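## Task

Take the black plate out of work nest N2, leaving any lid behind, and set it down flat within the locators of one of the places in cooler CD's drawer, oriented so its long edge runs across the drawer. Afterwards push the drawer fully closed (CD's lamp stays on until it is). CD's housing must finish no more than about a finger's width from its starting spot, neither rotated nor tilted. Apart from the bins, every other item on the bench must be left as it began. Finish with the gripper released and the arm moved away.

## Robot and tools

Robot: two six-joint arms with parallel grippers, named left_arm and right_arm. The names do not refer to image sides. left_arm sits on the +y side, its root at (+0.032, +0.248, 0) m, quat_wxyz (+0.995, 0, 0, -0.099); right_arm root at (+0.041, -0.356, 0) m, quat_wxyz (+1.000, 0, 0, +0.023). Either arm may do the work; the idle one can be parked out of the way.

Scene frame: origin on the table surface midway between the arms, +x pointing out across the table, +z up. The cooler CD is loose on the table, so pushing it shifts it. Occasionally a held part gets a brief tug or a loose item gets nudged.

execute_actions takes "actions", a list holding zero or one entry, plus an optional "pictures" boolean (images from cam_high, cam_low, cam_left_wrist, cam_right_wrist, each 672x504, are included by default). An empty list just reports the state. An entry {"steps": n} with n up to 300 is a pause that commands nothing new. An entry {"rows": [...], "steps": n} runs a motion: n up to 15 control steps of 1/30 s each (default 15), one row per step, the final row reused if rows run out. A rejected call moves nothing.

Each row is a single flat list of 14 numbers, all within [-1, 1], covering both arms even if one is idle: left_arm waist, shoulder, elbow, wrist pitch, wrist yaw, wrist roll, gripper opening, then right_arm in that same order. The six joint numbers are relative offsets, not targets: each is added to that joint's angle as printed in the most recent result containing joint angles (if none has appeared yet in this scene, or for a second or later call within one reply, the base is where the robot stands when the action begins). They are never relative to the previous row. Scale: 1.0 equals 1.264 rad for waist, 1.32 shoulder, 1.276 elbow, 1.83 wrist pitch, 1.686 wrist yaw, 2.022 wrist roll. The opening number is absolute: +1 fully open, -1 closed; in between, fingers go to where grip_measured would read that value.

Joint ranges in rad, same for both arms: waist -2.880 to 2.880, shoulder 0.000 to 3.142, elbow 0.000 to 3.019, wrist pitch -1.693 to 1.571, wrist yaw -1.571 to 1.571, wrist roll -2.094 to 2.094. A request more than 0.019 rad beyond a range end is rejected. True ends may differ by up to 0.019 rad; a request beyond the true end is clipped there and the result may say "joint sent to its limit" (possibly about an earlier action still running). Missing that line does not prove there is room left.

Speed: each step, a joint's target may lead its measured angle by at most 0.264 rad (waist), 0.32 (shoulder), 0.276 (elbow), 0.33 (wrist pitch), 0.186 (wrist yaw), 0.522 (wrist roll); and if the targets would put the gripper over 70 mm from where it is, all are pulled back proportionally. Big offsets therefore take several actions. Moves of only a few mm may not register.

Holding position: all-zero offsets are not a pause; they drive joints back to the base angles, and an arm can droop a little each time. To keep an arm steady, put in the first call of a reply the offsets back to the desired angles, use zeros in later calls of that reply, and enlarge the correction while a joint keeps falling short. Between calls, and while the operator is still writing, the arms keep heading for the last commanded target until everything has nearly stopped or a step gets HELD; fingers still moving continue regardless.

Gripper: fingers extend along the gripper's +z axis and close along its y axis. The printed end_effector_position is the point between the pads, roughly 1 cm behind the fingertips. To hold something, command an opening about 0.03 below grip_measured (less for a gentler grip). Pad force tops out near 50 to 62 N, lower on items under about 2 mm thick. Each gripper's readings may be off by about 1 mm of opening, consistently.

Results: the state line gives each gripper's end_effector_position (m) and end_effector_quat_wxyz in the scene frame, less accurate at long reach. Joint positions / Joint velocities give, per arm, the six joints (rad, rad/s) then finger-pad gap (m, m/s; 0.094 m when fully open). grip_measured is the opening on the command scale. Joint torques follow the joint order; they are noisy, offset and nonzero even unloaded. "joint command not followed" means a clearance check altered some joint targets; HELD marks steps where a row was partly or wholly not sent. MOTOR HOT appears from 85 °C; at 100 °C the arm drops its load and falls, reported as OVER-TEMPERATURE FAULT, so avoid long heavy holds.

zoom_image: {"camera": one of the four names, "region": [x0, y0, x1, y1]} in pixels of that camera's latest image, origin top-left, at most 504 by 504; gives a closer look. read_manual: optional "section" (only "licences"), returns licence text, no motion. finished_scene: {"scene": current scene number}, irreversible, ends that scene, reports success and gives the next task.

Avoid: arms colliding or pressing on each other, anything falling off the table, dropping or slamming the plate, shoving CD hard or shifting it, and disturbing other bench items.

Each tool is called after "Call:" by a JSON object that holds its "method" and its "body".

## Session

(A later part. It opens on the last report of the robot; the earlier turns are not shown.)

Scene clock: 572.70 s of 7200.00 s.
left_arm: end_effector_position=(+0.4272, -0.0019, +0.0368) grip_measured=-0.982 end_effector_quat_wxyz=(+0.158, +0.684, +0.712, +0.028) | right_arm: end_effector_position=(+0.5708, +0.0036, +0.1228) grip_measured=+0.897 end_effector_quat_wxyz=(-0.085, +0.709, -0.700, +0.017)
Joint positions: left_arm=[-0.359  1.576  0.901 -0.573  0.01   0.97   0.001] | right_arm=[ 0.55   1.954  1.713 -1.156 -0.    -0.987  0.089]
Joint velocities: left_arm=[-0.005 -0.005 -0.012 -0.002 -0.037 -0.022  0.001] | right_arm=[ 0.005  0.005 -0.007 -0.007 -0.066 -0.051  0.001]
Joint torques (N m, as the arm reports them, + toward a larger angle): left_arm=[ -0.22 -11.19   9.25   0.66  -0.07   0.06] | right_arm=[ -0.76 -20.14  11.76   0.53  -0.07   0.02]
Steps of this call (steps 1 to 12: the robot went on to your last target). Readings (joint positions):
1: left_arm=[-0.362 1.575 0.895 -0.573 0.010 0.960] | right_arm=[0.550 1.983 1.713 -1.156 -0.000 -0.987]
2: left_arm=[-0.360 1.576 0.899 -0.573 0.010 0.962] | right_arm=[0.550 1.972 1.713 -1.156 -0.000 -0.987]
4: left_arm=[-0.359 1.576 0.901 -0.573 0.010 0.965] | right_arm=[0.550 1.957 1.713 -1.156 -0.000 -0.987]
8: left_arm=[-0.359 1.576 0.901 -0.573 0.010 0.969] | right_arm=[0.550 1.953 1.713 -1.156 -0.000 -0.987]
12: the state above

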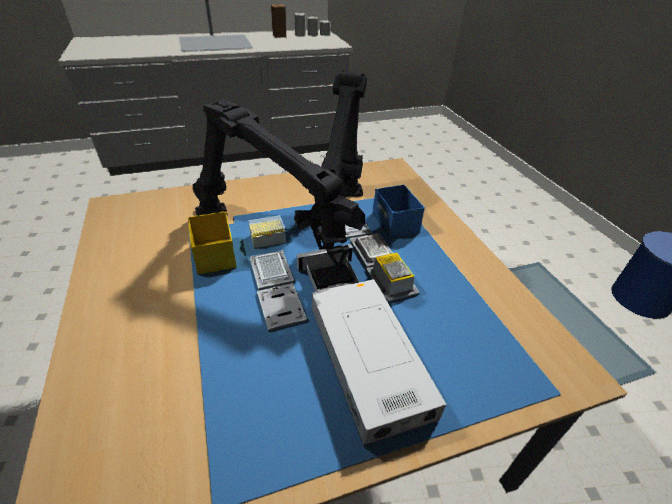

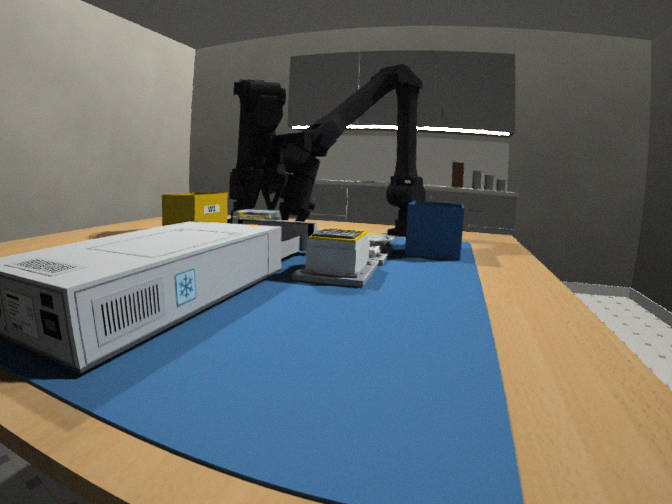

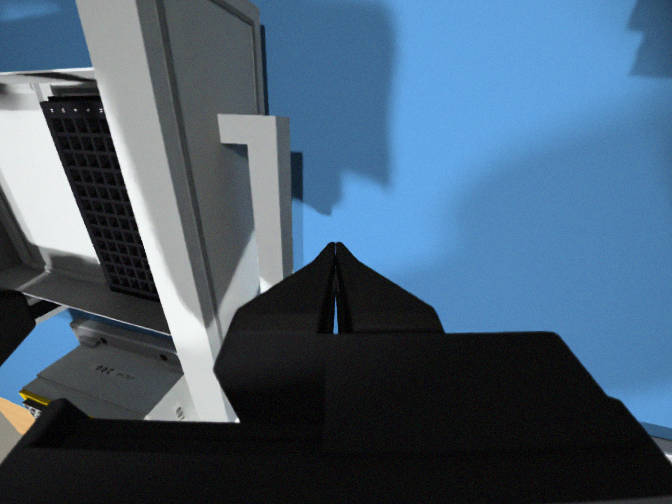

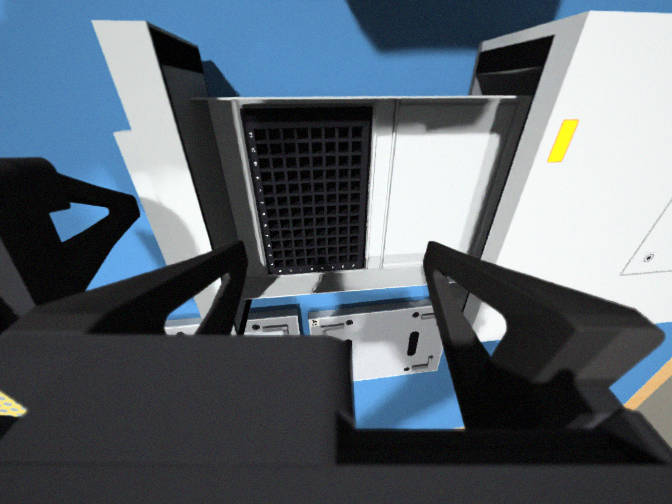

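Call:
{"method": "execute_actions", "body": {"actions": [{"rows": [[0.003,0.008,0.033,-0.004,0,0.005,-1,-0.0040,-0.0040,0.0075,0,0,0,0.9],[0.0048,0.0110,0.0360,-0.0068,0,0.0080,-1,-0.0090,-0.0074,0.0060,0,0,0,0.9],[0.0059,0.0138,0.0386,-0.0077,0,0.0086,-1,-0.0151,-0.0114,0.0036,0,0,0,0.9],[0.0073,0.0163,0.0418,-0.0081,0,0.0095,-1,-0.0232,-0.0169,0.0004,0,0,0,0.9],[0.0091,0.0193,0.0457,-0.0086,0,0.0106,-1,-0.0333,-0.0236,-0.0036,0,0,0,0.9],[0.0112,0.0230,0.0504,-0.0093,0,0.0119,-1,-0.0451,-0.0316,-0.0083,0,0,0,0.9],[0.0136,0.0271,0.0559,-0.0101,0,0.0134,-1,-0.0586,-0.0406,-0.0136,0,0,0,0.9],[0.0162,0.0318,0.0621,-0.0110,0,0.0151,-1,-0.0734,-0.0505,-0.0195,0,0,0,0.9],[0.0192,0.0370,0.0689,-0.0121,0,0.0169,-1,-0.0894,-0.0613,-0.0258,0,0,0,0.9],[0.0223,0.0427,0.0764,-0.0132,0,0.0189,-1,-0.1066,-0.0728,-0.0326,0,0,0,0.9],[0.0257,0.0487,0.0846,-0.0145,0,0.0210,-1,-0.1246,-0.0848,-0.0398,0,0,0,0.9],[0.0292,0.0552,0.0933,-0.0159,0,0.0232,-1,-0.1433,-0.0974,-0.0472,0,0,0,0.9],[0.0329,0.0620,0.1025,-0.0175,0,0.0255,-1,-0.1625,-0.1102,-0.0548,0,0,0,0.9],[0.0367,0.0691,0.1123,-0.0192,0,0.0279,-1,-0.1820,-0.1234,-0.0625,0,0,0,0.9],[0.0406,0.0765,0.1226,-0.0210,0,0.0303,-1,-0.2018,-0.1366,-0.0704,0,0,0,0.9]], "steps": 15}], "pictures": false}}

Call:
{"method": "execute_actions", "body": {"actions": [{"rows": [[0.0174,0.0341,0.0680,-0.0126,0,0.0192,-1,-0.0732,-0.0517,-0.0204,0,0,0,0.9],[0.0215,0.0420,0.0791,-0.0146,0,0.0217,-1,-0.0927,-0.0649,-0.0281,0,0,0,0.9],[0.0255,0.0500,0.0906,-0.0168,0,0.0242,-1,-0.1119,-0.0777,-0.0357,0,0,0,0.9],[0.0296,0.0582,0.1024,-0.0191,0,0.0268,-1,-0.1306,-0.0903,-0.0431,0,0,0,0.9],[0.0336,0.0666,0.1145,-0.0216,0,0.0293,-1,-0.1486,-0.1023,-0.0503,0,0,0,0.9],[0.0376,0.0750,0.1268,-0.0241,0,0.0318,-1,-0.1658,-0.1138,-0.0571,0,0,0,0.9],[0.0416,0.0834,0.1394,-0.0268,0,0.0343,-1,-0.1818,-0.1246,-0.0634,0,0,0,0.9],[0.0455,0.0919,0.1521,-0.0295,0,0.0367,-1,-0.1966,-0.1345,-0.0693,0,0,0,0.9],[0.0493,0.1003,0.1648,-0.0323,0,0.0391,-1,-0.2101,-0.1435,-0.0746,0,0,0,0.9],[0.0530,0.1087,0.1776,-0.0352,0,0.0415,-1,-0.2219,-0.1515,-0.0793,0,0,0,0.9],[0.0567,0.1171,0.1905,-0.0381,0,0.0437,-1,-0.2320,-0.1582,-0.0833,0,0,0,0.9],[0.0602,0.1253,0.2032,-0.0411,0,0.0459,-1,-0.2401,-0.1637,-0.0865,0,0,0,0.9],[0.0635,0.1333,0.2158,-0.0441,0,0.0480,-1,-0.2462,-0.1677,-0.0889,0,0,0,0.9],[0.0668,0.1412,0.2283,-0.0471,0,0.0500,-1,-0.2499,-0.1702,-0.0904,0,0,0,0.9],[0.0698,0.1488,0.2405,-0.0501,0,0.0520,-1,-0.2512,-0.1711,-0.0909,0,0,0,0.9]], "steps": 15}], "pictures": false}}

Call:
{"method": "execute_actions", "body": {"actions": [{"rows": [[0.0149,0.0351,0.0748,-0.0160,0,0.0175,-1,-0.004,-0.004,0.004,0,0,0,0.9],[0.0176,0.0422,0.0863,-0.0190,0,0.0192,-1,-0.004,-0.004,0.006,0,0,0,0.9],[0.0202,0.0490,0.0974,-0.0218,0,0.0208,-1,-0.004,-0.004,0.008,0,0,0,0.9],[0.0226,0.0555,0.1080,-0.0245,0,0.0223,-1,-0.004,-0.004,0.008,0,0,0,0.9],[0.0249,0.0615,0.1180,-0.0271,0,0.0237,-1,-0.004,-0.004,0.008,0,0,0,0.9],[0.0269,0.0672,0.1274,-0.0296,0,0.0250,-1,-0.004,-0.004,0.008,0,0,0,0.9],[0.0288,0.0724,0.1361,-0.0319,0,0.0262,-1,-0.004,-0.004,0.008,0,0,0,0.9],[0.0304,0.0771,0.1440,-0.0340,0,0.0272,-1,-0.004,-0.004,0.008,0,0,0,0.9],[0.0319,0.0813,0.1511,-0.0359,0,0.0281,-1,-0.004,-0.004,0.008,0,0,0,0.9],[0.0331,0.0849,0.1572,-0.0376,0,0.0289,-1,-0.004,-0.004,0.008,0,0,0,0.9],[0.0341,0.0879,0.1624,-0.0390,0,0.0295,-1,-0.004,-0.004,0.008,0,0,0,0.9],[0.0350,0.0904,0.1666,-0.0402,0,0.0300,-1,-0.004,-0.004,0.008,0,0,0,0.9],[0.0356,0.0921,0.1696,-0.0410,0,0.0304,-1,-0.004,-0.004,0.008,0,0,0,0.9],[0.0359,0.0932,0.1715,-0.0415,0,0.0306,-1,-0.004,-0.004,0.008,0,0,0,0.9],[0.0360,0.0936,0.1721,-0.0417,0,0.0307,-1,-0.004,-0.004,0.008,0,0,0,0.9]], "steps": 15}], "pictures": false}}

Call:
{"method": "execute_actions", "body": {"actions": [{"steps": 10}]}}

Scene clock: 687.07 s of 7200.00 s.
left_arm: end_effector_position=(+0.4519, -0.0027, +0.0323) grip_measured=-0.982 end_effector_quat_wxyz=(+0.148, +0.686, +0.712, +0.029) | right_arm: end_effector_position=(+0.6058, -0.1138, +0.1654) grip_measured=+0.897 end_effector_quat_wxyz=(+0.106, -0.638, +0.762, -0.031)
Joint positions: left_arm=[-0.333  1.641  0.973 -0.601  0.012  1.     0.001] | right_arm=[ 0.359  1.832  1.638 -1.156 -0.    -0.987  0.089]
Joint velocities: left_arm=[ 0.093  0.269  0.286 -0.129  0.022  0.081  0.001] | right_arm=[-0.913 -0.581 -0.252 -0.012  0.007 -0.037 -0.   ]
Joint torques (N m, as the arm reports them, + toward a larger angle): left_arm=[  0.37 -11.55  10.6    0.61  -0.16   0.05] | right_arm=[ -1.45 -22.38  10.32   0.63  -0.07   0.03]
Steps of this call (steps 1 to 30: the robot went on to your last target; steps 31 to 90: nothing new was sent; then 110.87 s passed at rest; steps 91 to 105: all 15 steps of this action). Readings (joint positions):
91: left_arm=[-0.359 1.576 0.901 -0.573 0.010 0.971] | right_arm=[0.550 1.954 1.713 -1.156 -0.000 -0.987]
92: left_arm=[-0.359 1.576 0.901 -0.573 0.010 0.971] | right_arm=[0.550 1.954 1.713 -1.156 -0.000 -0.987]
94: left_arm=[-0.359 1.576 0.901 -0.575 0.010 0.972] | right_arm=[0.548 1.953 1.713 -1.156 -0.000 -0.987]
98: left_arm=[-0.357 1.586 0.910 -0.581 0.010 0.977] | right_arm=[0.520 1.936 1.698 -1.156 -0.000 -0.987]
105: the state above

Scene clock: 687.57 s of 7200.00 s.
left_arm: end_effector_position=(+0.5272, -0.0035, +0.0286) grip_measured=-0.982 end_effector_quat_wxyz=(+0.136, +0.688, +0.712, +0.036) | right_arm: end_effector_position=(+0.6056, -0.3082, +0.2436) grip_measured=+0.897 end_effector_quat_wxyz=(+0.150, -0.504, +0.848, -0.073)
Joint positions: left_arm=[-0.265  1.8    1.19  -0.678  0.012  1.072  0.001] | right_arm=[ 0.038  1.61   1.53  -1.156 -0.    -0.987  0.089]
Joint velocities: left_arm=[ 0.151  0.308  0.457 -0.144 -0.081  0.139  0.   ] | right_arm=[-0.151 -0.132 -0.056  0.007  0.022 -0.022 -0.001]
Joint torques (N m, as the arm reports them, + toward a larger angle): left_arm=[ -0.12 -14.71  10.59   0.46  -0.04   0.05] | right_arm=[  0.55 -16.25  10.55   0.82  -0.07   0.02]
Steps of this call (steps 1 to 15: all 15 steps of this action). Readings (joint positions):
1: left_arm=[-0.330 1.650 0.984 -0.606 0.012 1.005] | right_arm=[0.327 1.812 1.629 -1.156 -0.000 -0.987]
2: left_arm=[-0.326 1.659 0.995 -0.612 0.012 1.010] | right_arm=[0.295 1.793 1.621 -1.156 -0.000 -0.987]
4: left_arm=[-0.319 1.678 1.018 -0.623 0.012 1.018] | right_arm=[0.232 1.754 1.604 -1.156 -0.000 -0.987]
8: left_arm=[-0.302 1.721 1.074 -0.644 0.012 1.037] | right_arm=[0.127 1.683 1.569 -1.156 -0.000 -0.987]
15: the state above

Scene clock: 688.07 s of 7200.00 s.
left_arm: end_effector_position=(+0.5752, -0.0043, +0.0281) grip_measured=-0.982 end_effector_quat_wxyz=(+0.129, +0.691, +0.710, +0.039) | right_arm: end_effector_position=(+0.6052, -0.3121, +0.2462) grip_measured=+0.897 end_effector_quat_wxyz=(+0.152, -0.500, +0.849, -0.074)
Joint positions: left_arm=[-0.231  1.901  1.345 -0.744  0.012  1.111  0.001] | right_arm=[ 0.031  1.605  1.53  -1.156 -0.    -0.987  0.089]
Joint velocities: left_arm=[ 0.005  0.034  0.085 -0.027  0.081  0.037 -0.001] | right_arm=[-0.005 -0.015 -0.012 -0.007 -0.007  0.037  0.001]
Joint torques (N m, as the arm reports them, + toward a larger angle): left_arm=[  0.41 -16.12  10.56   0.19  -0.07   0.1 ] | right_arm=[ -0.66 -17.34  11.96   0.86  -0.06   0.04]
Steps of this call (steps 1 to 15: all 15 steps of this action). Readings (joint positions):
1: left_arm=[-0.261 1.811 1.206 -0.684 0.012 1.076] | right_arm=[0.034 1.606 1.530 -1.156 -0.000 -0.987]
2: left_arm=[-0.258 1.821 1.220 -0.691 0.012 1.080] | right_arm=[0.032 1.606 1.530 -1.156 -0.000 -0.987]
4: left_arm=[-0.252 1.838 1.247 -0.704 0.012 1.087] | right_arm=[0.031 1.605 1.530 -1.156 -0.000 -0.987]
8: left_arm=[-0.243 1.868 1.293 -0.726 0.012 1.099] | right_arm=[0.031 1.605 1.530 -1.156 -0.000 -0.987]
15: the state above

Scene clock: 688.40 s of 7200.00 s.
left_arm: end_effector_position=(+0.5763, -0.0043, +0.0280) grip_measured=-0.982 end_effector_quat_wxyz=(+0.129, +0.692, +0.709, +0.040) | right_arm: end_effector_position=(+0.6052, -0.3121, +0.2462) grip_measured=+0.897 end_effector_quat_wxyz=(+0.152, -0.500, +0.849, -0.074)
Joint positions: left_arm=[-0.23   1.903  1.349 -0.745  0.012  1.116  0.001] | right_arm=[ 0.031  1.605  1.53  -1.156 -0.    -0.987  0.089]
Joint velocities: left_arm=[ 0.015 -0.005 -0.002 -0.007  0.066  0.007  0.001] | right_arm=[-0.005 -0.005 -0.017  0.002 -0.022  0.022 -0.   ]
Joint torques (N m, as the arm reports them, + toward a larger angle): left_arm=[  0.11 -16.    10.75   0.24  -0.05   0.09] | right_arm=[ -0.52 -16.9   11.84   0.87  -0.07   0.02]
Steps of this call (steps 1 to 10: the robot went on to your last target). Readings (joint positions):
1: left_arm=[-0.230 1.903 1.347 -0.744 0.012 1.113] | right_arm=[0.031 1.605 1.530 -1.156 -0.000 -0.987]
2: left_arm=[-0.230 1.903 1.349 -0.745 0.012 1.113] | right_arm=[0.031 1.605 1.530 -1.156 -0.000 -0.987]
4: left_arm=[-0.230 1.903 1.349 -0.745 0.012 1.115] | right_arm=[0.031 1.605 1.530 -1.156 -0.000 -0.987]
8: left_arm=[-0.230 1.903 1.349 -0.745 0.012 1.116] | right_arm=[0.031 1.605 1.530 -1.156 -0.000 -0.987]
10: the state above

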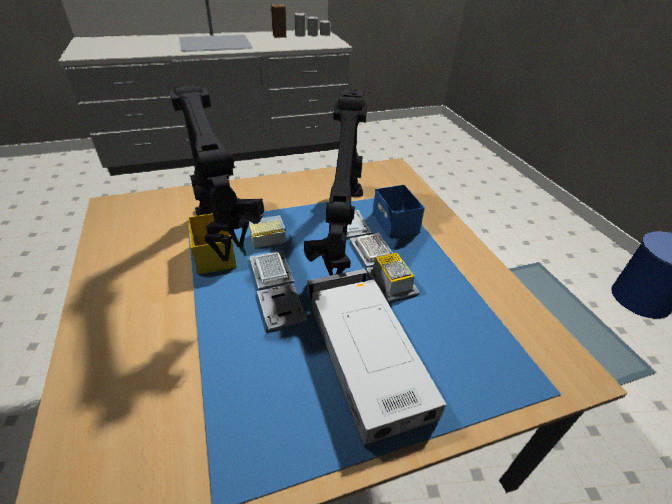

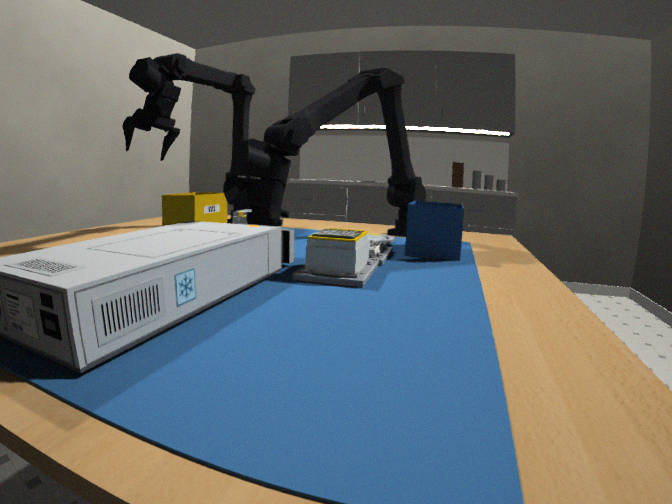

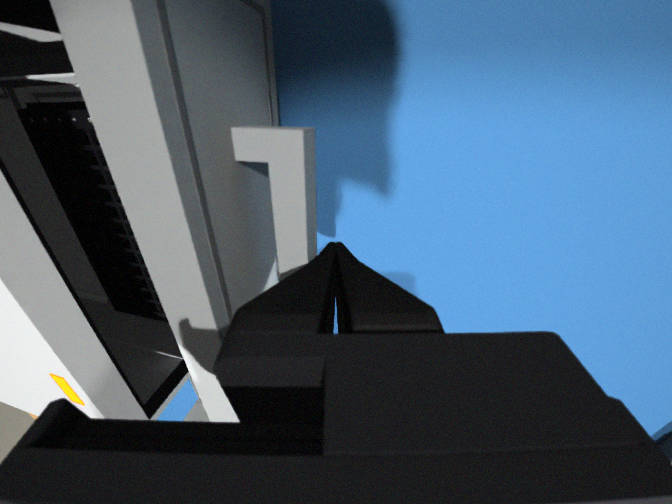

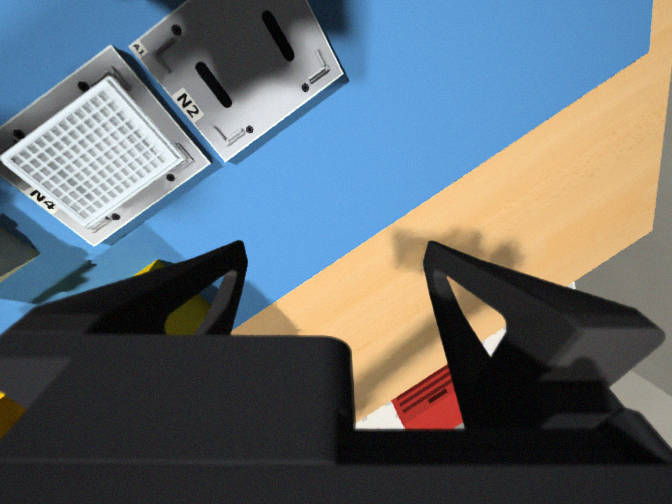

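Call:
{"method": "execute_actions", "body": {"actions": [{"rows": [[0.0084,0.0153,0.0474,0.000,0,0.0090,-1,0,0,0.008,0,0,0,0.9],[0.0087,0.0159,0.0483,0.002,0,0.0091,-1,0,0,0.008,0,0,0,0.9],[0.0091,0.0167,0.0499,0.004,0,0.0094,-1,0,0,0.008,0,0,0,0.9],[0.0097,0.0179,0.0521,0.004,0,0.0097,-1,0,0,0.008,0,0,0,0.9],[0.0104,0.0194,0.0547,0.004,0,0.0102,-1,0,0,0.008,0,0,0,0.9],[0.0112,0.0211,0.0578,0.004,0,0.0107,-1,0,0,0.008,0,0,0,0.9],[0.0121,0.0230,0.0613,0.004,0,0.0113,-1,0,0,0.008,0,0,0,0.9],[0.0132,0.0251,0.0652,0.004,0,0.0120,-1,0,0,0.008,0,0,0,0.9],[0.0143,0.0274,0.0694,0.004,0,0.0127,-1,0,0,0.008,0,0,0,0.9],[0.0155,0.0299,0.0739,0.004,0,0.0134,-1,0,0,0.008,0,0,0,0.9],[0.0168,0.0325,0.0786,0.004,0,0.0142,-1,0,0,0.008,0,0,0,0.9],[0.0181,0.0352,0.0835,0.004,0,0.0150,-1,0,0,0.008,0,0,0,0.9],[0.0195,0.0379,0.0885,0.004,0,0.0159,-1,0,0,0.008,0,0,0,0.9],[0.0208,0.0407,0.0936,0.004,0,0.0167,-1,0,0,0.008,0,0,0,0.9],[0.0222,0.0436,0.0988,0.004,0,0.0176,-1,0,0,0.008,0,0,0,0.9]], "steps": 15}], "pictures": false}}

Call:
{"method": "execute_actions", "body": {"actions": [{"rows": [[0.0130,0.0234,0.0620,0.004,0,0.0129,-1,0,0,0.008,0,0,0,0.9],[0.0144,0.0262,0.0671,0.004,0,0.0137,-1,0,0,0.008,0,0,0,0.9],[0.0157,0.0289,0.0721,0.004,0,0.0146,-1,0,0,0.008,0,0,0,0.9],[0.0171,0.0316,0.0770,0.004,0,0.0154,-1,0,0,0.008,0,0,0,0.9],[0.0183,0.0342,0.0817,0.004,0,0.0162,-1,0,0,0.008,0,0,0,0.9],[0.0195,0.0367,0.0862,0.004,0,0.0169,-1,0,0,0.008,0,0,0,0.9],[0.0207,0.0390,0.0904,0.004,0,0.0177,-1,0,0,0.008,0,0,0,0.9],[0.0217,0.0411,0.0943,0.004,0,0.0183,-1,0,0,0.008,0,0,0,0.9],[0.0227,0.0430,0.0978,0.004,0,0.0189,-1,0,0,0.008,0,0,0,0.9],[0.0235,0.0447,0.1009,0.004,0,0.0194,-1,0,0,0.008,0,0,0,0.9],[0.0242,0.0462,0.1035,0.004,0,0.0199,-1,0,0,0.008,0,0,0,0.9],[0.0248,0.0474,0.1057,0.004,0,0.0202,-1,0,0,0.008,0,0,0,0.9],[0.0252,0.0482,0.1073,0.004,0,0.0205,-1,0,0,0.008,0,0,0,0.9],[0.0255,0.0488,0.1082,0.004,0,0.0207,-1,0,0,0.008,0,0,0,0.9],[0.0256,0.0490,0.1086,0.004,0,0.0207,-1,0,0,0.008,0,0,0,0.9]], "steps": 15}], "pictures": false}}

Call:
{"method": "execute_actions", "body": {"actions": [{"steps": 8}]}}

Scene clock: 728.37 s of 7200.00 s.
left_arm: end_effector_position=(+0.5947, -0.0047, +0.0286) grip_measured=-0.982 end_effector_quat_wxyz=(+0.136, +0.691, +0.709, +0.044) | right_arm: end_effector_position=(+0.6052, -0.3121, +0.2462) grip_measured=+0.897 end_effector_quat_wxyz=(+0.152, -0.500, +0.849, -0.074)
Joint positions: left_arm=[-0.218  1.933  1.394 -0.745  0.012  1.127  0.001] | right_arm=[ 0.031  1.605  1.53  -1.156 -0.    -0.987  0.089]
Joint velocities: left_arm=[ 0.034  0.112  0.173 -0.037 -0.022  0.007 -0.   ] | right_arm=[ 0.015 -0.005 -0.012 -0.012  0.022 -0.007 -0.   ]
Joint torques (N m, as the arm reports them, + toward a larger angle): left_arm=[  0.42 -16.6   11.34   0.92  -0.05   0.1 ] | right_arm=[ -0.85 -16.8   11.88   0.87  -0.07   0.03]
Steps of this call (steps 1 to 15: the robot went on to your last target; steps 16 to 90: nothing new was sent; then 36.47 s passed at rest; steps 91 to 105: all 15 steps of this action). Readings (joint positions):
91: left_arm=[-0.230 1.903 1.349 -0.745 0.012 1.118] | right_arm=[0.031 1.605 1.530 -1.156 -0.000 -0.987]
92: left_arm=[-0.230 1.903 1.349 -0.745 0.012 1.118] | right_arm=[0.031 1.605 1.530 -1.156 -0.000 -0.987]
94: left_arm=[-0.230 1.903 1.349 -0.745 0.012 1.118] | right_arm=[0.031 1.605 1.530 -1.156 -0.000 -0.987]
98: left_arm=[-0.228 1.907 1.355 -0.745 0.012 1.119] | right_arm=[0.031 1.605 1.530 -1.156 -0.000 -0.987]
105: the state above

Scene clock: 728.87 s of 7200.00 s.
left_arm: end_effector_position=(+0.6222, -0.0045, +0.0297) grip_measured=-0.982 end_effector_quat_wxyz=(+0.147, +0.691, +0.706, +0.051) | right_arm: end_effector_position=(+0.6052, -0.3121, +0.2462) grip_measured=+0.897 end_effector_quat_wxyz=(+0.152, -0.500, +0.849, -0.074)
Joint positions: left_arm=[-0.201  1.978  1.464 -0.745  0.012  1.148  0.001] | right_arm=[ 0.031  1.605  1.53  -1.156 -0.    -0.987  0.089]
Joint velocities: left_arm=[ 0.015  0.024  0.046 -0.027 -0.037 -0.007  0.   ] | right_arm=[ 0.005 -0.015  0.007  0.012 -0.022 -0.007  0.   ]
Joint torques (N m, as the arm reports them, + toward a larger angle): left_arm=[  0.27 -17.27  11.29   0.95  -0.04   0.11] | right_arm=[ -0.81 -16.72  11.87   0.86  -0.06   0.03]
Steps of this call (steps 1 to 15: all 15 steps of this action). Readings (joint positions):
1: left_arm=[-0.216 1.937 1.400 -0.745 0.012 1.129] | right_arm=[0.031 1.605 1.530 -1.156 -0.000 -0.987]
2: left_arm=[-0.215 1.941 1.406 -0.745 0.012 1.130] | right_arm=[0.031 1.605 1.530 -1.156 -0.000 -0.987]
4: left_arm=[-0.212 1.948 1.416 -0.745 0.012 1.133] | right_arm=[0.031 1.605 1.530 -1.156 -0.000 -0.987]
8: left_arm=[-0.207 1.961 1.437 -0.745 0.012 1.139] | right_arm=[0.031 1.605 1.530 -1.156 -0.000 -0.987]
15: the state above

Scene clock: 729.13 s of 7200.00 s.
left_arm: end_effector_position=(+0.6253, -0.0039, +0.0319) grip_measured=-0.982 end_effector_quat_wxyz=(+0.149, +0.691, +0.706, +0.052) | right_arm: end_effector_position=(+0.6052, -0.3121, +0.2462) grip_measured=+0.897 end_effector_quat_wxyz=(+0.152, -0.500, +0.849, -0.074)
Joint positions: left_arm=[-0.198  1.978  1.47  -0.745  0.013  1.151  0.001] | right_arm=[ 0.031  1.605  1.53  -1.156 -0.    -0.987  0.089]
Joint velocities: left_arm=[ 0.005 -0.005 -0.007 -0.012 -0.081 -0.037 -0.   ] | right_arm=[-0.005 -0.005  0.002  0.002 -0.007 -0.022 -0.   ]
Joint torques (N m, as the arm reports them, + toward a larger angle): left_arm=[  0.17 -17.37  10.99   1.02  -0.1    0.11] | right_arm=[ -0.8  -16.73  11.87   0.86  -0.06   0.03]
Steps of this call (steps 1 to 8: the robot went on to your last target). Readings (joint positions):
1: left_arm=[-0.200 1.978 1.465 -0.745 0.012 1.149] | right_arm=[0.031 1.605 1.530 -1.156 -0.000 -0.987]
2: left_arm=[-0.199 1.978 1.466 -0.745 0.012 1.150] | right_arm=[0.031 1.605 1.530 -1.156 -0.000 -0.987]
4: left_arm=[-0.198 1.978 1.470 -0.745 0.012 1.151] | right_arm=[0.031 1.605 1.530 -1.156 -0.000 -0.987]
8: the state above

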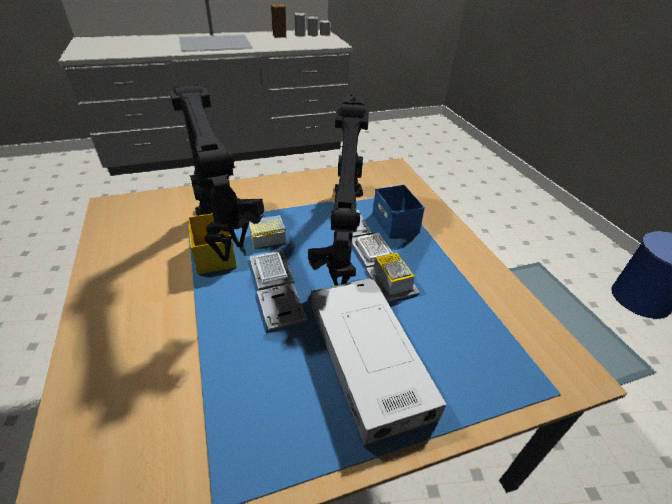

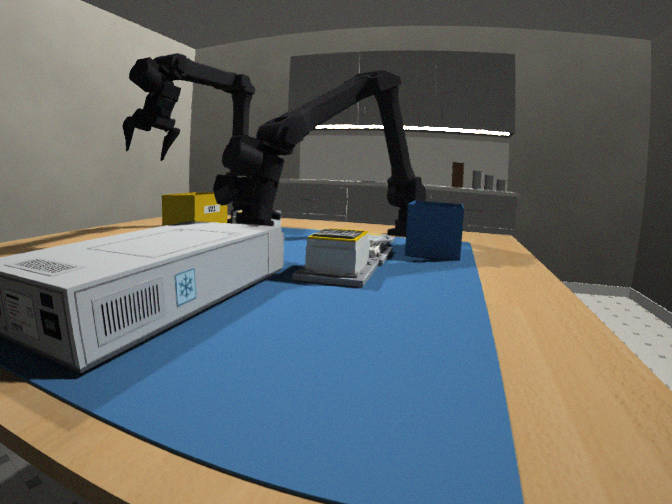

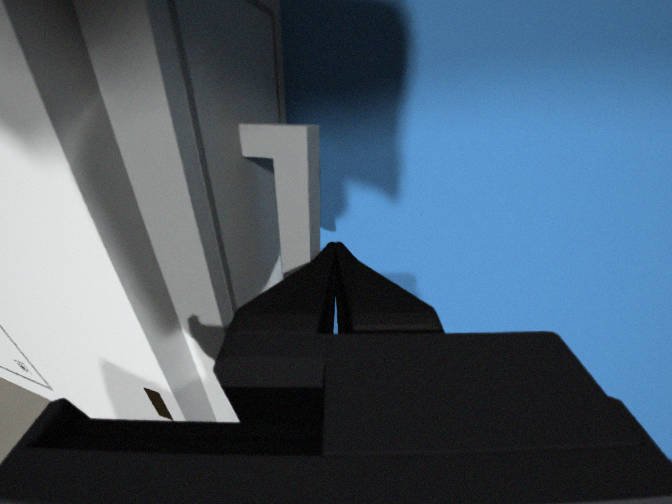

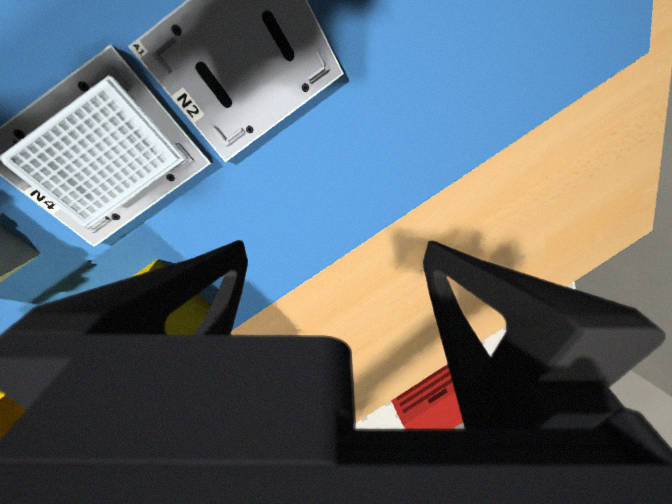

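Call:
{"method": "execute_actions", "body": {"actions": []}}

Scene clock: 736.40 s of 7200.00 s.
left_arm: end_effector_position=(+0.6253, -0.0039, +0.0319) grip_measured=-0.982 end_effector_quat_wxyz=(+0.149, +0.691, +0.706, +0.052) | right_arm: end_effector_position=(+0.6052, -0.3121, +0.2462) grip_measured=+0.897 end_effector_quat_wxyz=(+0.152, -0.500, +0.849, -0.074)
Joint positions: left_arm=[-0.198  1.978  1.47  -0.745  0.013  1.151  0.001] | right_arm=[ 0.031  1.605  1.53  -1.156 -0.    -0.987  0.089]
Joint velocities: left_arm=[-0.005 -0.005 -0.012  0.002  0.051 -0.007 -0.001] | right_arm=[-0.005 -0.005 -0.007  0.002 -0.022 -0.007  0.001]
Joint torques (N m, as the arm reports them, + toward a larger angle): left_arm=[  0.25 -17.7   11.06   1.    -0.09   0.1 ] | right_arm=[ -0.71 -16.83  11.91   0.89  -0.07   0.03]
Steps of this call (steps 1 to 15: the robot went on to your last target; steps 16 to 90: nothing new was sent; then 4.27 s passed at rest). Readings (joint positions):
1: left_arm=[-0.198 1.978 1.470 -0.745 0.013 1.151] | right_arm=[0.031 1.605 1.530 -1.156 -0.000 -0.987]
2: left_arm=[-0.198 1.978 1.470 -0.745 0.013 1.151] | right_arm=[0.031 1.605 1.530 -1.156 -0.000 -0.987]
4: left_arm=[-0.198 1.978 1.470 -0.745 0.013 1.151] | right_arm=[0.031 1.605 1.530 -1.156 -0.000 -0.987]
8: left_arm=[-0.198 1.978 1.470 -0.745 0.013 1.151] | right_arm=[0.031 1.605 1.530 -1.156 -0.000 -0.987]
90: the state above
All arms were judged still, so your last target was given up. Only a new action makes them travel on or press farther. Fingers that are still opening or closing keep moving.

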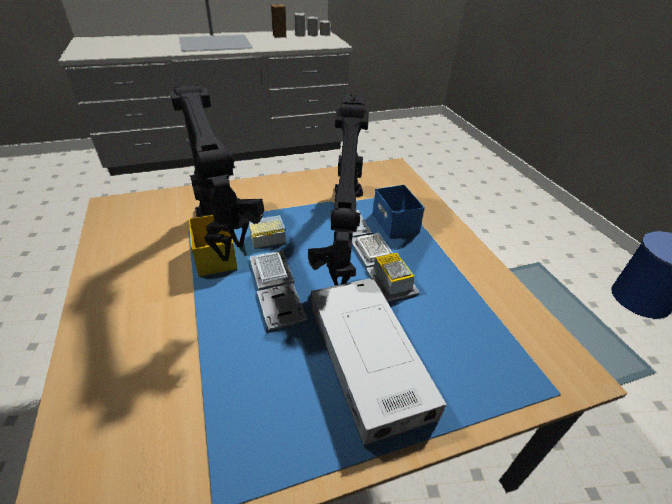

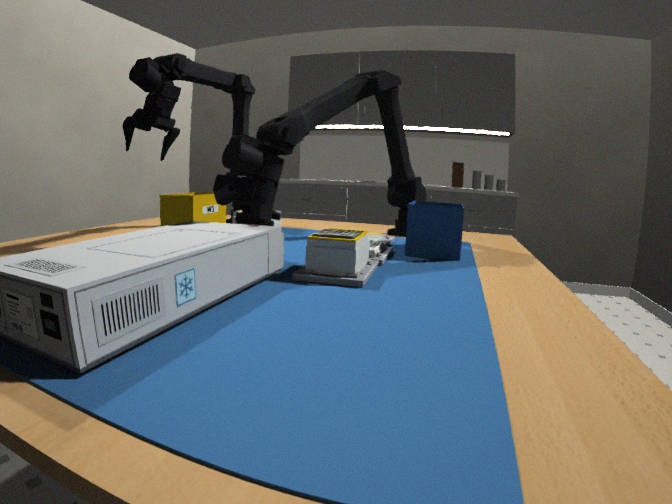

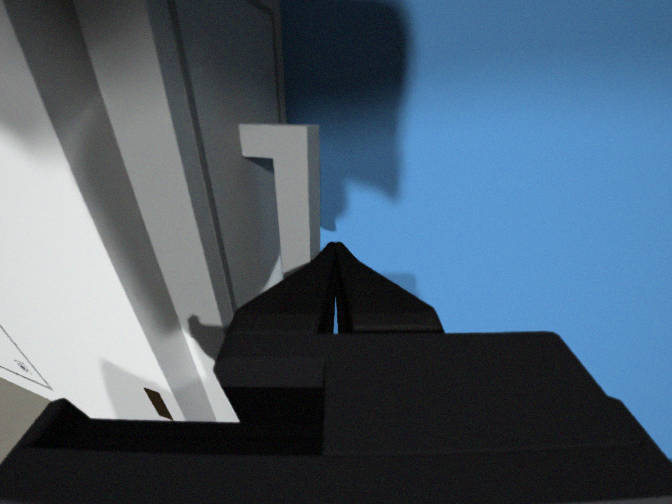

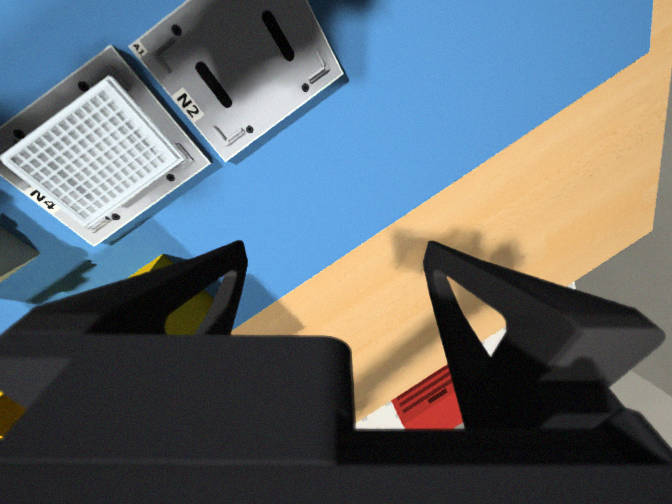

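Call:
{"method": "execute_actions", "body": {"actions": [{"rows": [[0,-0.0030,-0.0039,-0.0016,0,0,-1,0,0,0.006,0,0,0,0.9],[0,-0.0068,-0.0094,-0.0033,0,0,-1,0,0,0.006,0,0,0,0.9],[0,-0.0114,-0.0157,-0.0055,0,0,-1,0,0,0.006,0,0,0,0.9],[0,-0.0167,-0.0235,-0.0082,0,0,-1,0,0,0.006,0,0,0,0.9],[0,-0.0227,-0.0313,-0.0109,0,0,-1,0,0,0.006,0,0,0,0.9],[0,-0.0288,-0.0400,-0.0137,0,0,-1,0,0,0.006,0,0,0,0.9],[0,-0.0348,-0.0486,-0.0164,0,0,-1,0,0,0.006,0,0,0,0.9],[0,-0.0417,-0.0572,-0.0197,0,0,-1,0,0,0.006,0,0,0,0.9],[0,-0.0485,-0.0658,-0.0230,0,0,-1,0,0,0.006,0,0,0,0.9],[0,-0.0561,-0.0745,-0.0262,0,0,-1,0,0,0.006,0,0,0,0.9],[0,-0.0652,-0.0831,-0.0295,0,0,-1,0,0,0.006,0,0,0,0.9],[0,-0.0758,-0.0917,-0.0328,0,0,-1,0,0,0.006,0,0,0,0.9],[0,-0.0886,-0.1003,-0.0361,0,0,-1,0,0,0.006,0,0,0,0.9],[0,-0.1038,-0.1089,-0.0393,0,0,-1,0,0,0.006,0,0,0,0.9],[0,-0.1212,-0.1176,-0.0426,0,0,-1,0,0,0.006,0,0,0,0.9]], "steps": 15}], "pictures": false}}

Call:
{"method": "execute_actions", "body": {"actions": [{"rows": [[0,-0.0568,-0.0274,-0.0131,0,0,-1,0,0,0,0,0,0,0.9],[0,-0.0758,-0.0353,-0.0164,0,0,-1,0,0,0,0,0,0,0.9],[0,-0.0947,-0.0431,-0.0197,0,0,-1,0,0,0,0,0,0,0.9],[0,-0.1136,-0.0509,-0.0230,0,0,-1,0,0,0,0,0,0,0.9],[0,-0.1326,-0.0588,-0.0257,0,0,-1,0,0,0,0,0,0,0.9],[0,-0.1515,-0.0658,-0.0284,0,0,-1,0,0,0,0,0,0,0.9],[0,-0.1689,-0.0721,-0.0311,0,0,-1,0,0,0,0,0,0,0.9],[0,-0.1848,-0.0784,-0.0333,0,0,-1,0,0,0,0,0,0,0.9],[0,-0.1992,-0.0839,-0.0355,0,0,-1,0,0,0,0,0,0,0.9],[0,-0.2114,-0.0886,-0.0372,0,0,-1,0,0,0,0,0,0,0.9],[0,-0.2212,-0.0925,-0.0388,0,0,-1,0,0,0,0,0,0,0.9],[0,-0.2288,-0.0956,-0.0399,0,0,-1,0,0,0,0,0,0,0.9],[0,-0.2341,-0.0972,-0.0404,0,0,-1,0,0,0,0,0,0,0.9],[0,-0.2371,-0.0980,-0.0410,0,0,-1,0,0,0,0,0,0,0.9],[0,-0.2386,-0.0980,-0.0410,0,0,-1,0,0,0,0,0,0,0.9]], "steps": 15}]}}

Scene clock: 769.77 s of 7200.00 s.
left_arm: end_effector_position=(+0.5734, +0.0179, +0.0370) grip_measured=-0.982 end_effector_quat_wxyz=(+0.112, +0.694, +0.710, +0.037) | right_arm: end_effector_position=(+0.6052, -0.3121, +0.2462) grip_measured=+0.897 end_effector_quat_wxyz=(+0.152, -0.500, +0.849, -0.074)
Joint positions: left_arm=[-0.198  1.881  1.347 -0.801  0.013  1.151  0.001] | right_arm=[ 0.031  1.605  1.53  -1.156 -0.    -0.987  0.089]
Joint velocities: left_arm=[-0.015 -0.484 -0.349 -0.193  0.022 -0.007  0.   ] | right_arm=[ 0.005  0.005 -0.007  0.002 -0.007 -0.037 -0.   ]
Joint torques (N m, as the arm reports them, + toward a larger angle): left_arm=[ -0.83 -20.39   6.37   0.14  -0.04  -0.09] | right_arm=[ -0.8  -16.75  11.62   0.87  -0.07   0.03]
Steps of this call (steps 1 to 90: nothing new was sent; then 29.87 s passed at rest; steps 91 to 105: all 15 steps of this action). Readings (joint positions):
91: left_arm=[-0.198 1.978 1.470 -0.745 0.013 1.151] | right_arm=[0.031 1.605 1.530 -1.156 -0.000 -0.987]
92: left_arm=[-0.198 1.978 1.470 -0.745 0.013 1.151] | right_arm=[0.031 1.605 1.530 -1.156 -0.000 -0.987]
94: left_arm=[-0.198 1.977 1.467 -0.746 0.013 1.151] | right_arm=[0.031 1.605 1.530 -1.156 -0.000 -0.987]
98: left_arm=[-0.198 1.956 1.431 -0.758 0.013 1.151] | right_arm=[0.031 1.605 1.530 -1.156 -0.000 -0.987]
105: the state above

Scene clock: 770.27 s of 7200.00 s.
left_arm: end_effector_position=(+0.5325, +0.0350, +0.1698) grip_measured=-0.982 end_effector_quat_wxyz=(+0.189, +0.686, +0.700, +0.068) | right_arm: end_effector_position=(+0.6052, -0.3121, +0.2462) grip_measured=+0.897 end_effector_quat_wxyz=(+0.152, -0.500, +0.849, -0.074)
Joint positions: left_arm=[-0.198  1.553  1.249 -0.863  0.013  1.151  0.001] | right_arm=[ 0.031  1.605  1.53  -1.156 -0.    -0.987  0.089]
Joint velocities: left_arm=[-0.005 -0.259  0.002 -0.042  0.022 -0.095 -0.001] | right_arm=[-0.005 -0.005  0.007 -0.002 -0.007  0.022 -0.   ]
Joint torques (N m, as the arm reports them, + toward a larger angle): left_arm=[ -0.92 -11.77   6.12   0.32  -0.05  -0.1 ] | right_arm=[ -0.68 -16.73  10.89   0.87  -0.07   0.04]
Steps of this call (steps 1 to 15: all 15 steps of this action). Readings (joint positions):
1: left_arm=[-0.198 1.864 1.336 -0.807 0.013 1.151] | right_arm=[0.031 1.605 1.530 -1.156 -0.000 -0.987]
2: left_arm=[-0.198 1.846 1.325 -0.812 0.013 1.151] | right_arm=[0.031 1.605 1.530 -1.156 -0.000 -0.987]
4: left_arm=[-0.198 1.803 1.306 -0.823 0.013 1.151] | right_arm=[0.031 1.605 1.530 -1.156 -0.000 -0.987]
8: left_arm=[-0.198 1.697 1.272 -0.843 0.013 1.151] | right_arm=[0.031 1.605 1.530 -1.156 -0.000 -0.987]
15: the state above

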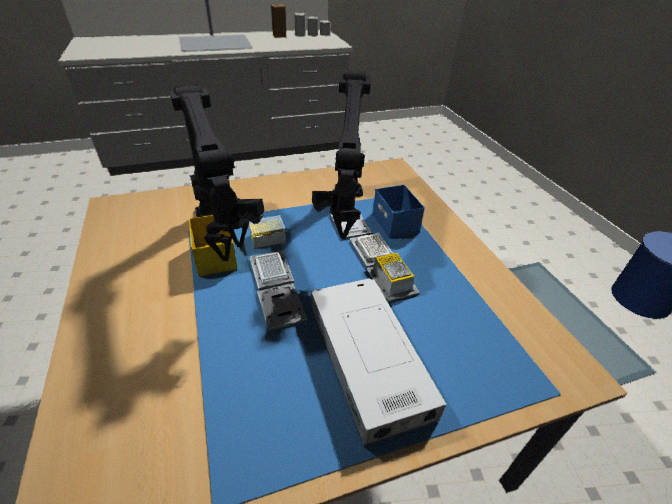

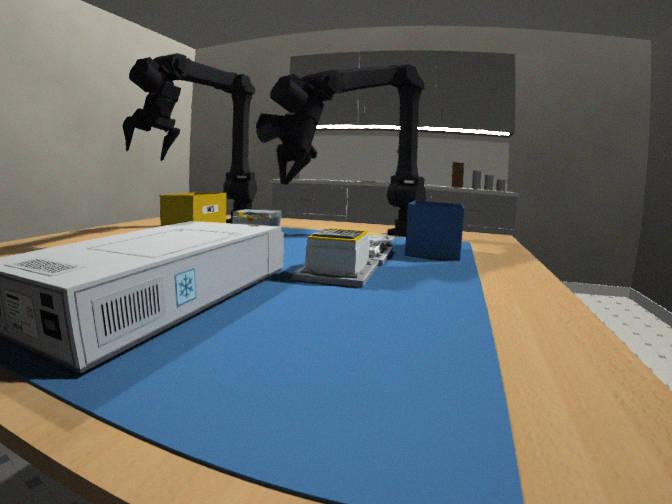

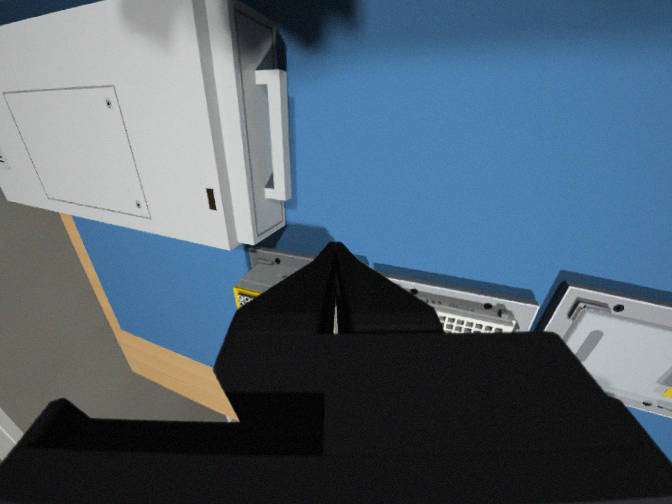

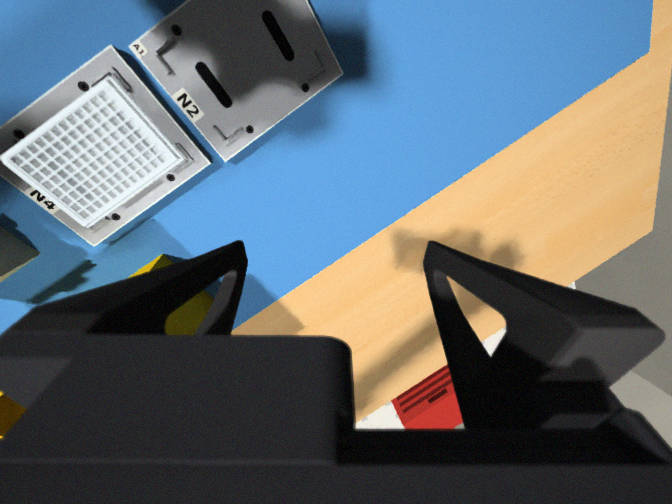

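Lamp is off, the drawer is flush, and both arms are clear.

Call:
{"method": "finished_scene", "body": {"scene": 2}}

The scene is finished: the task was done.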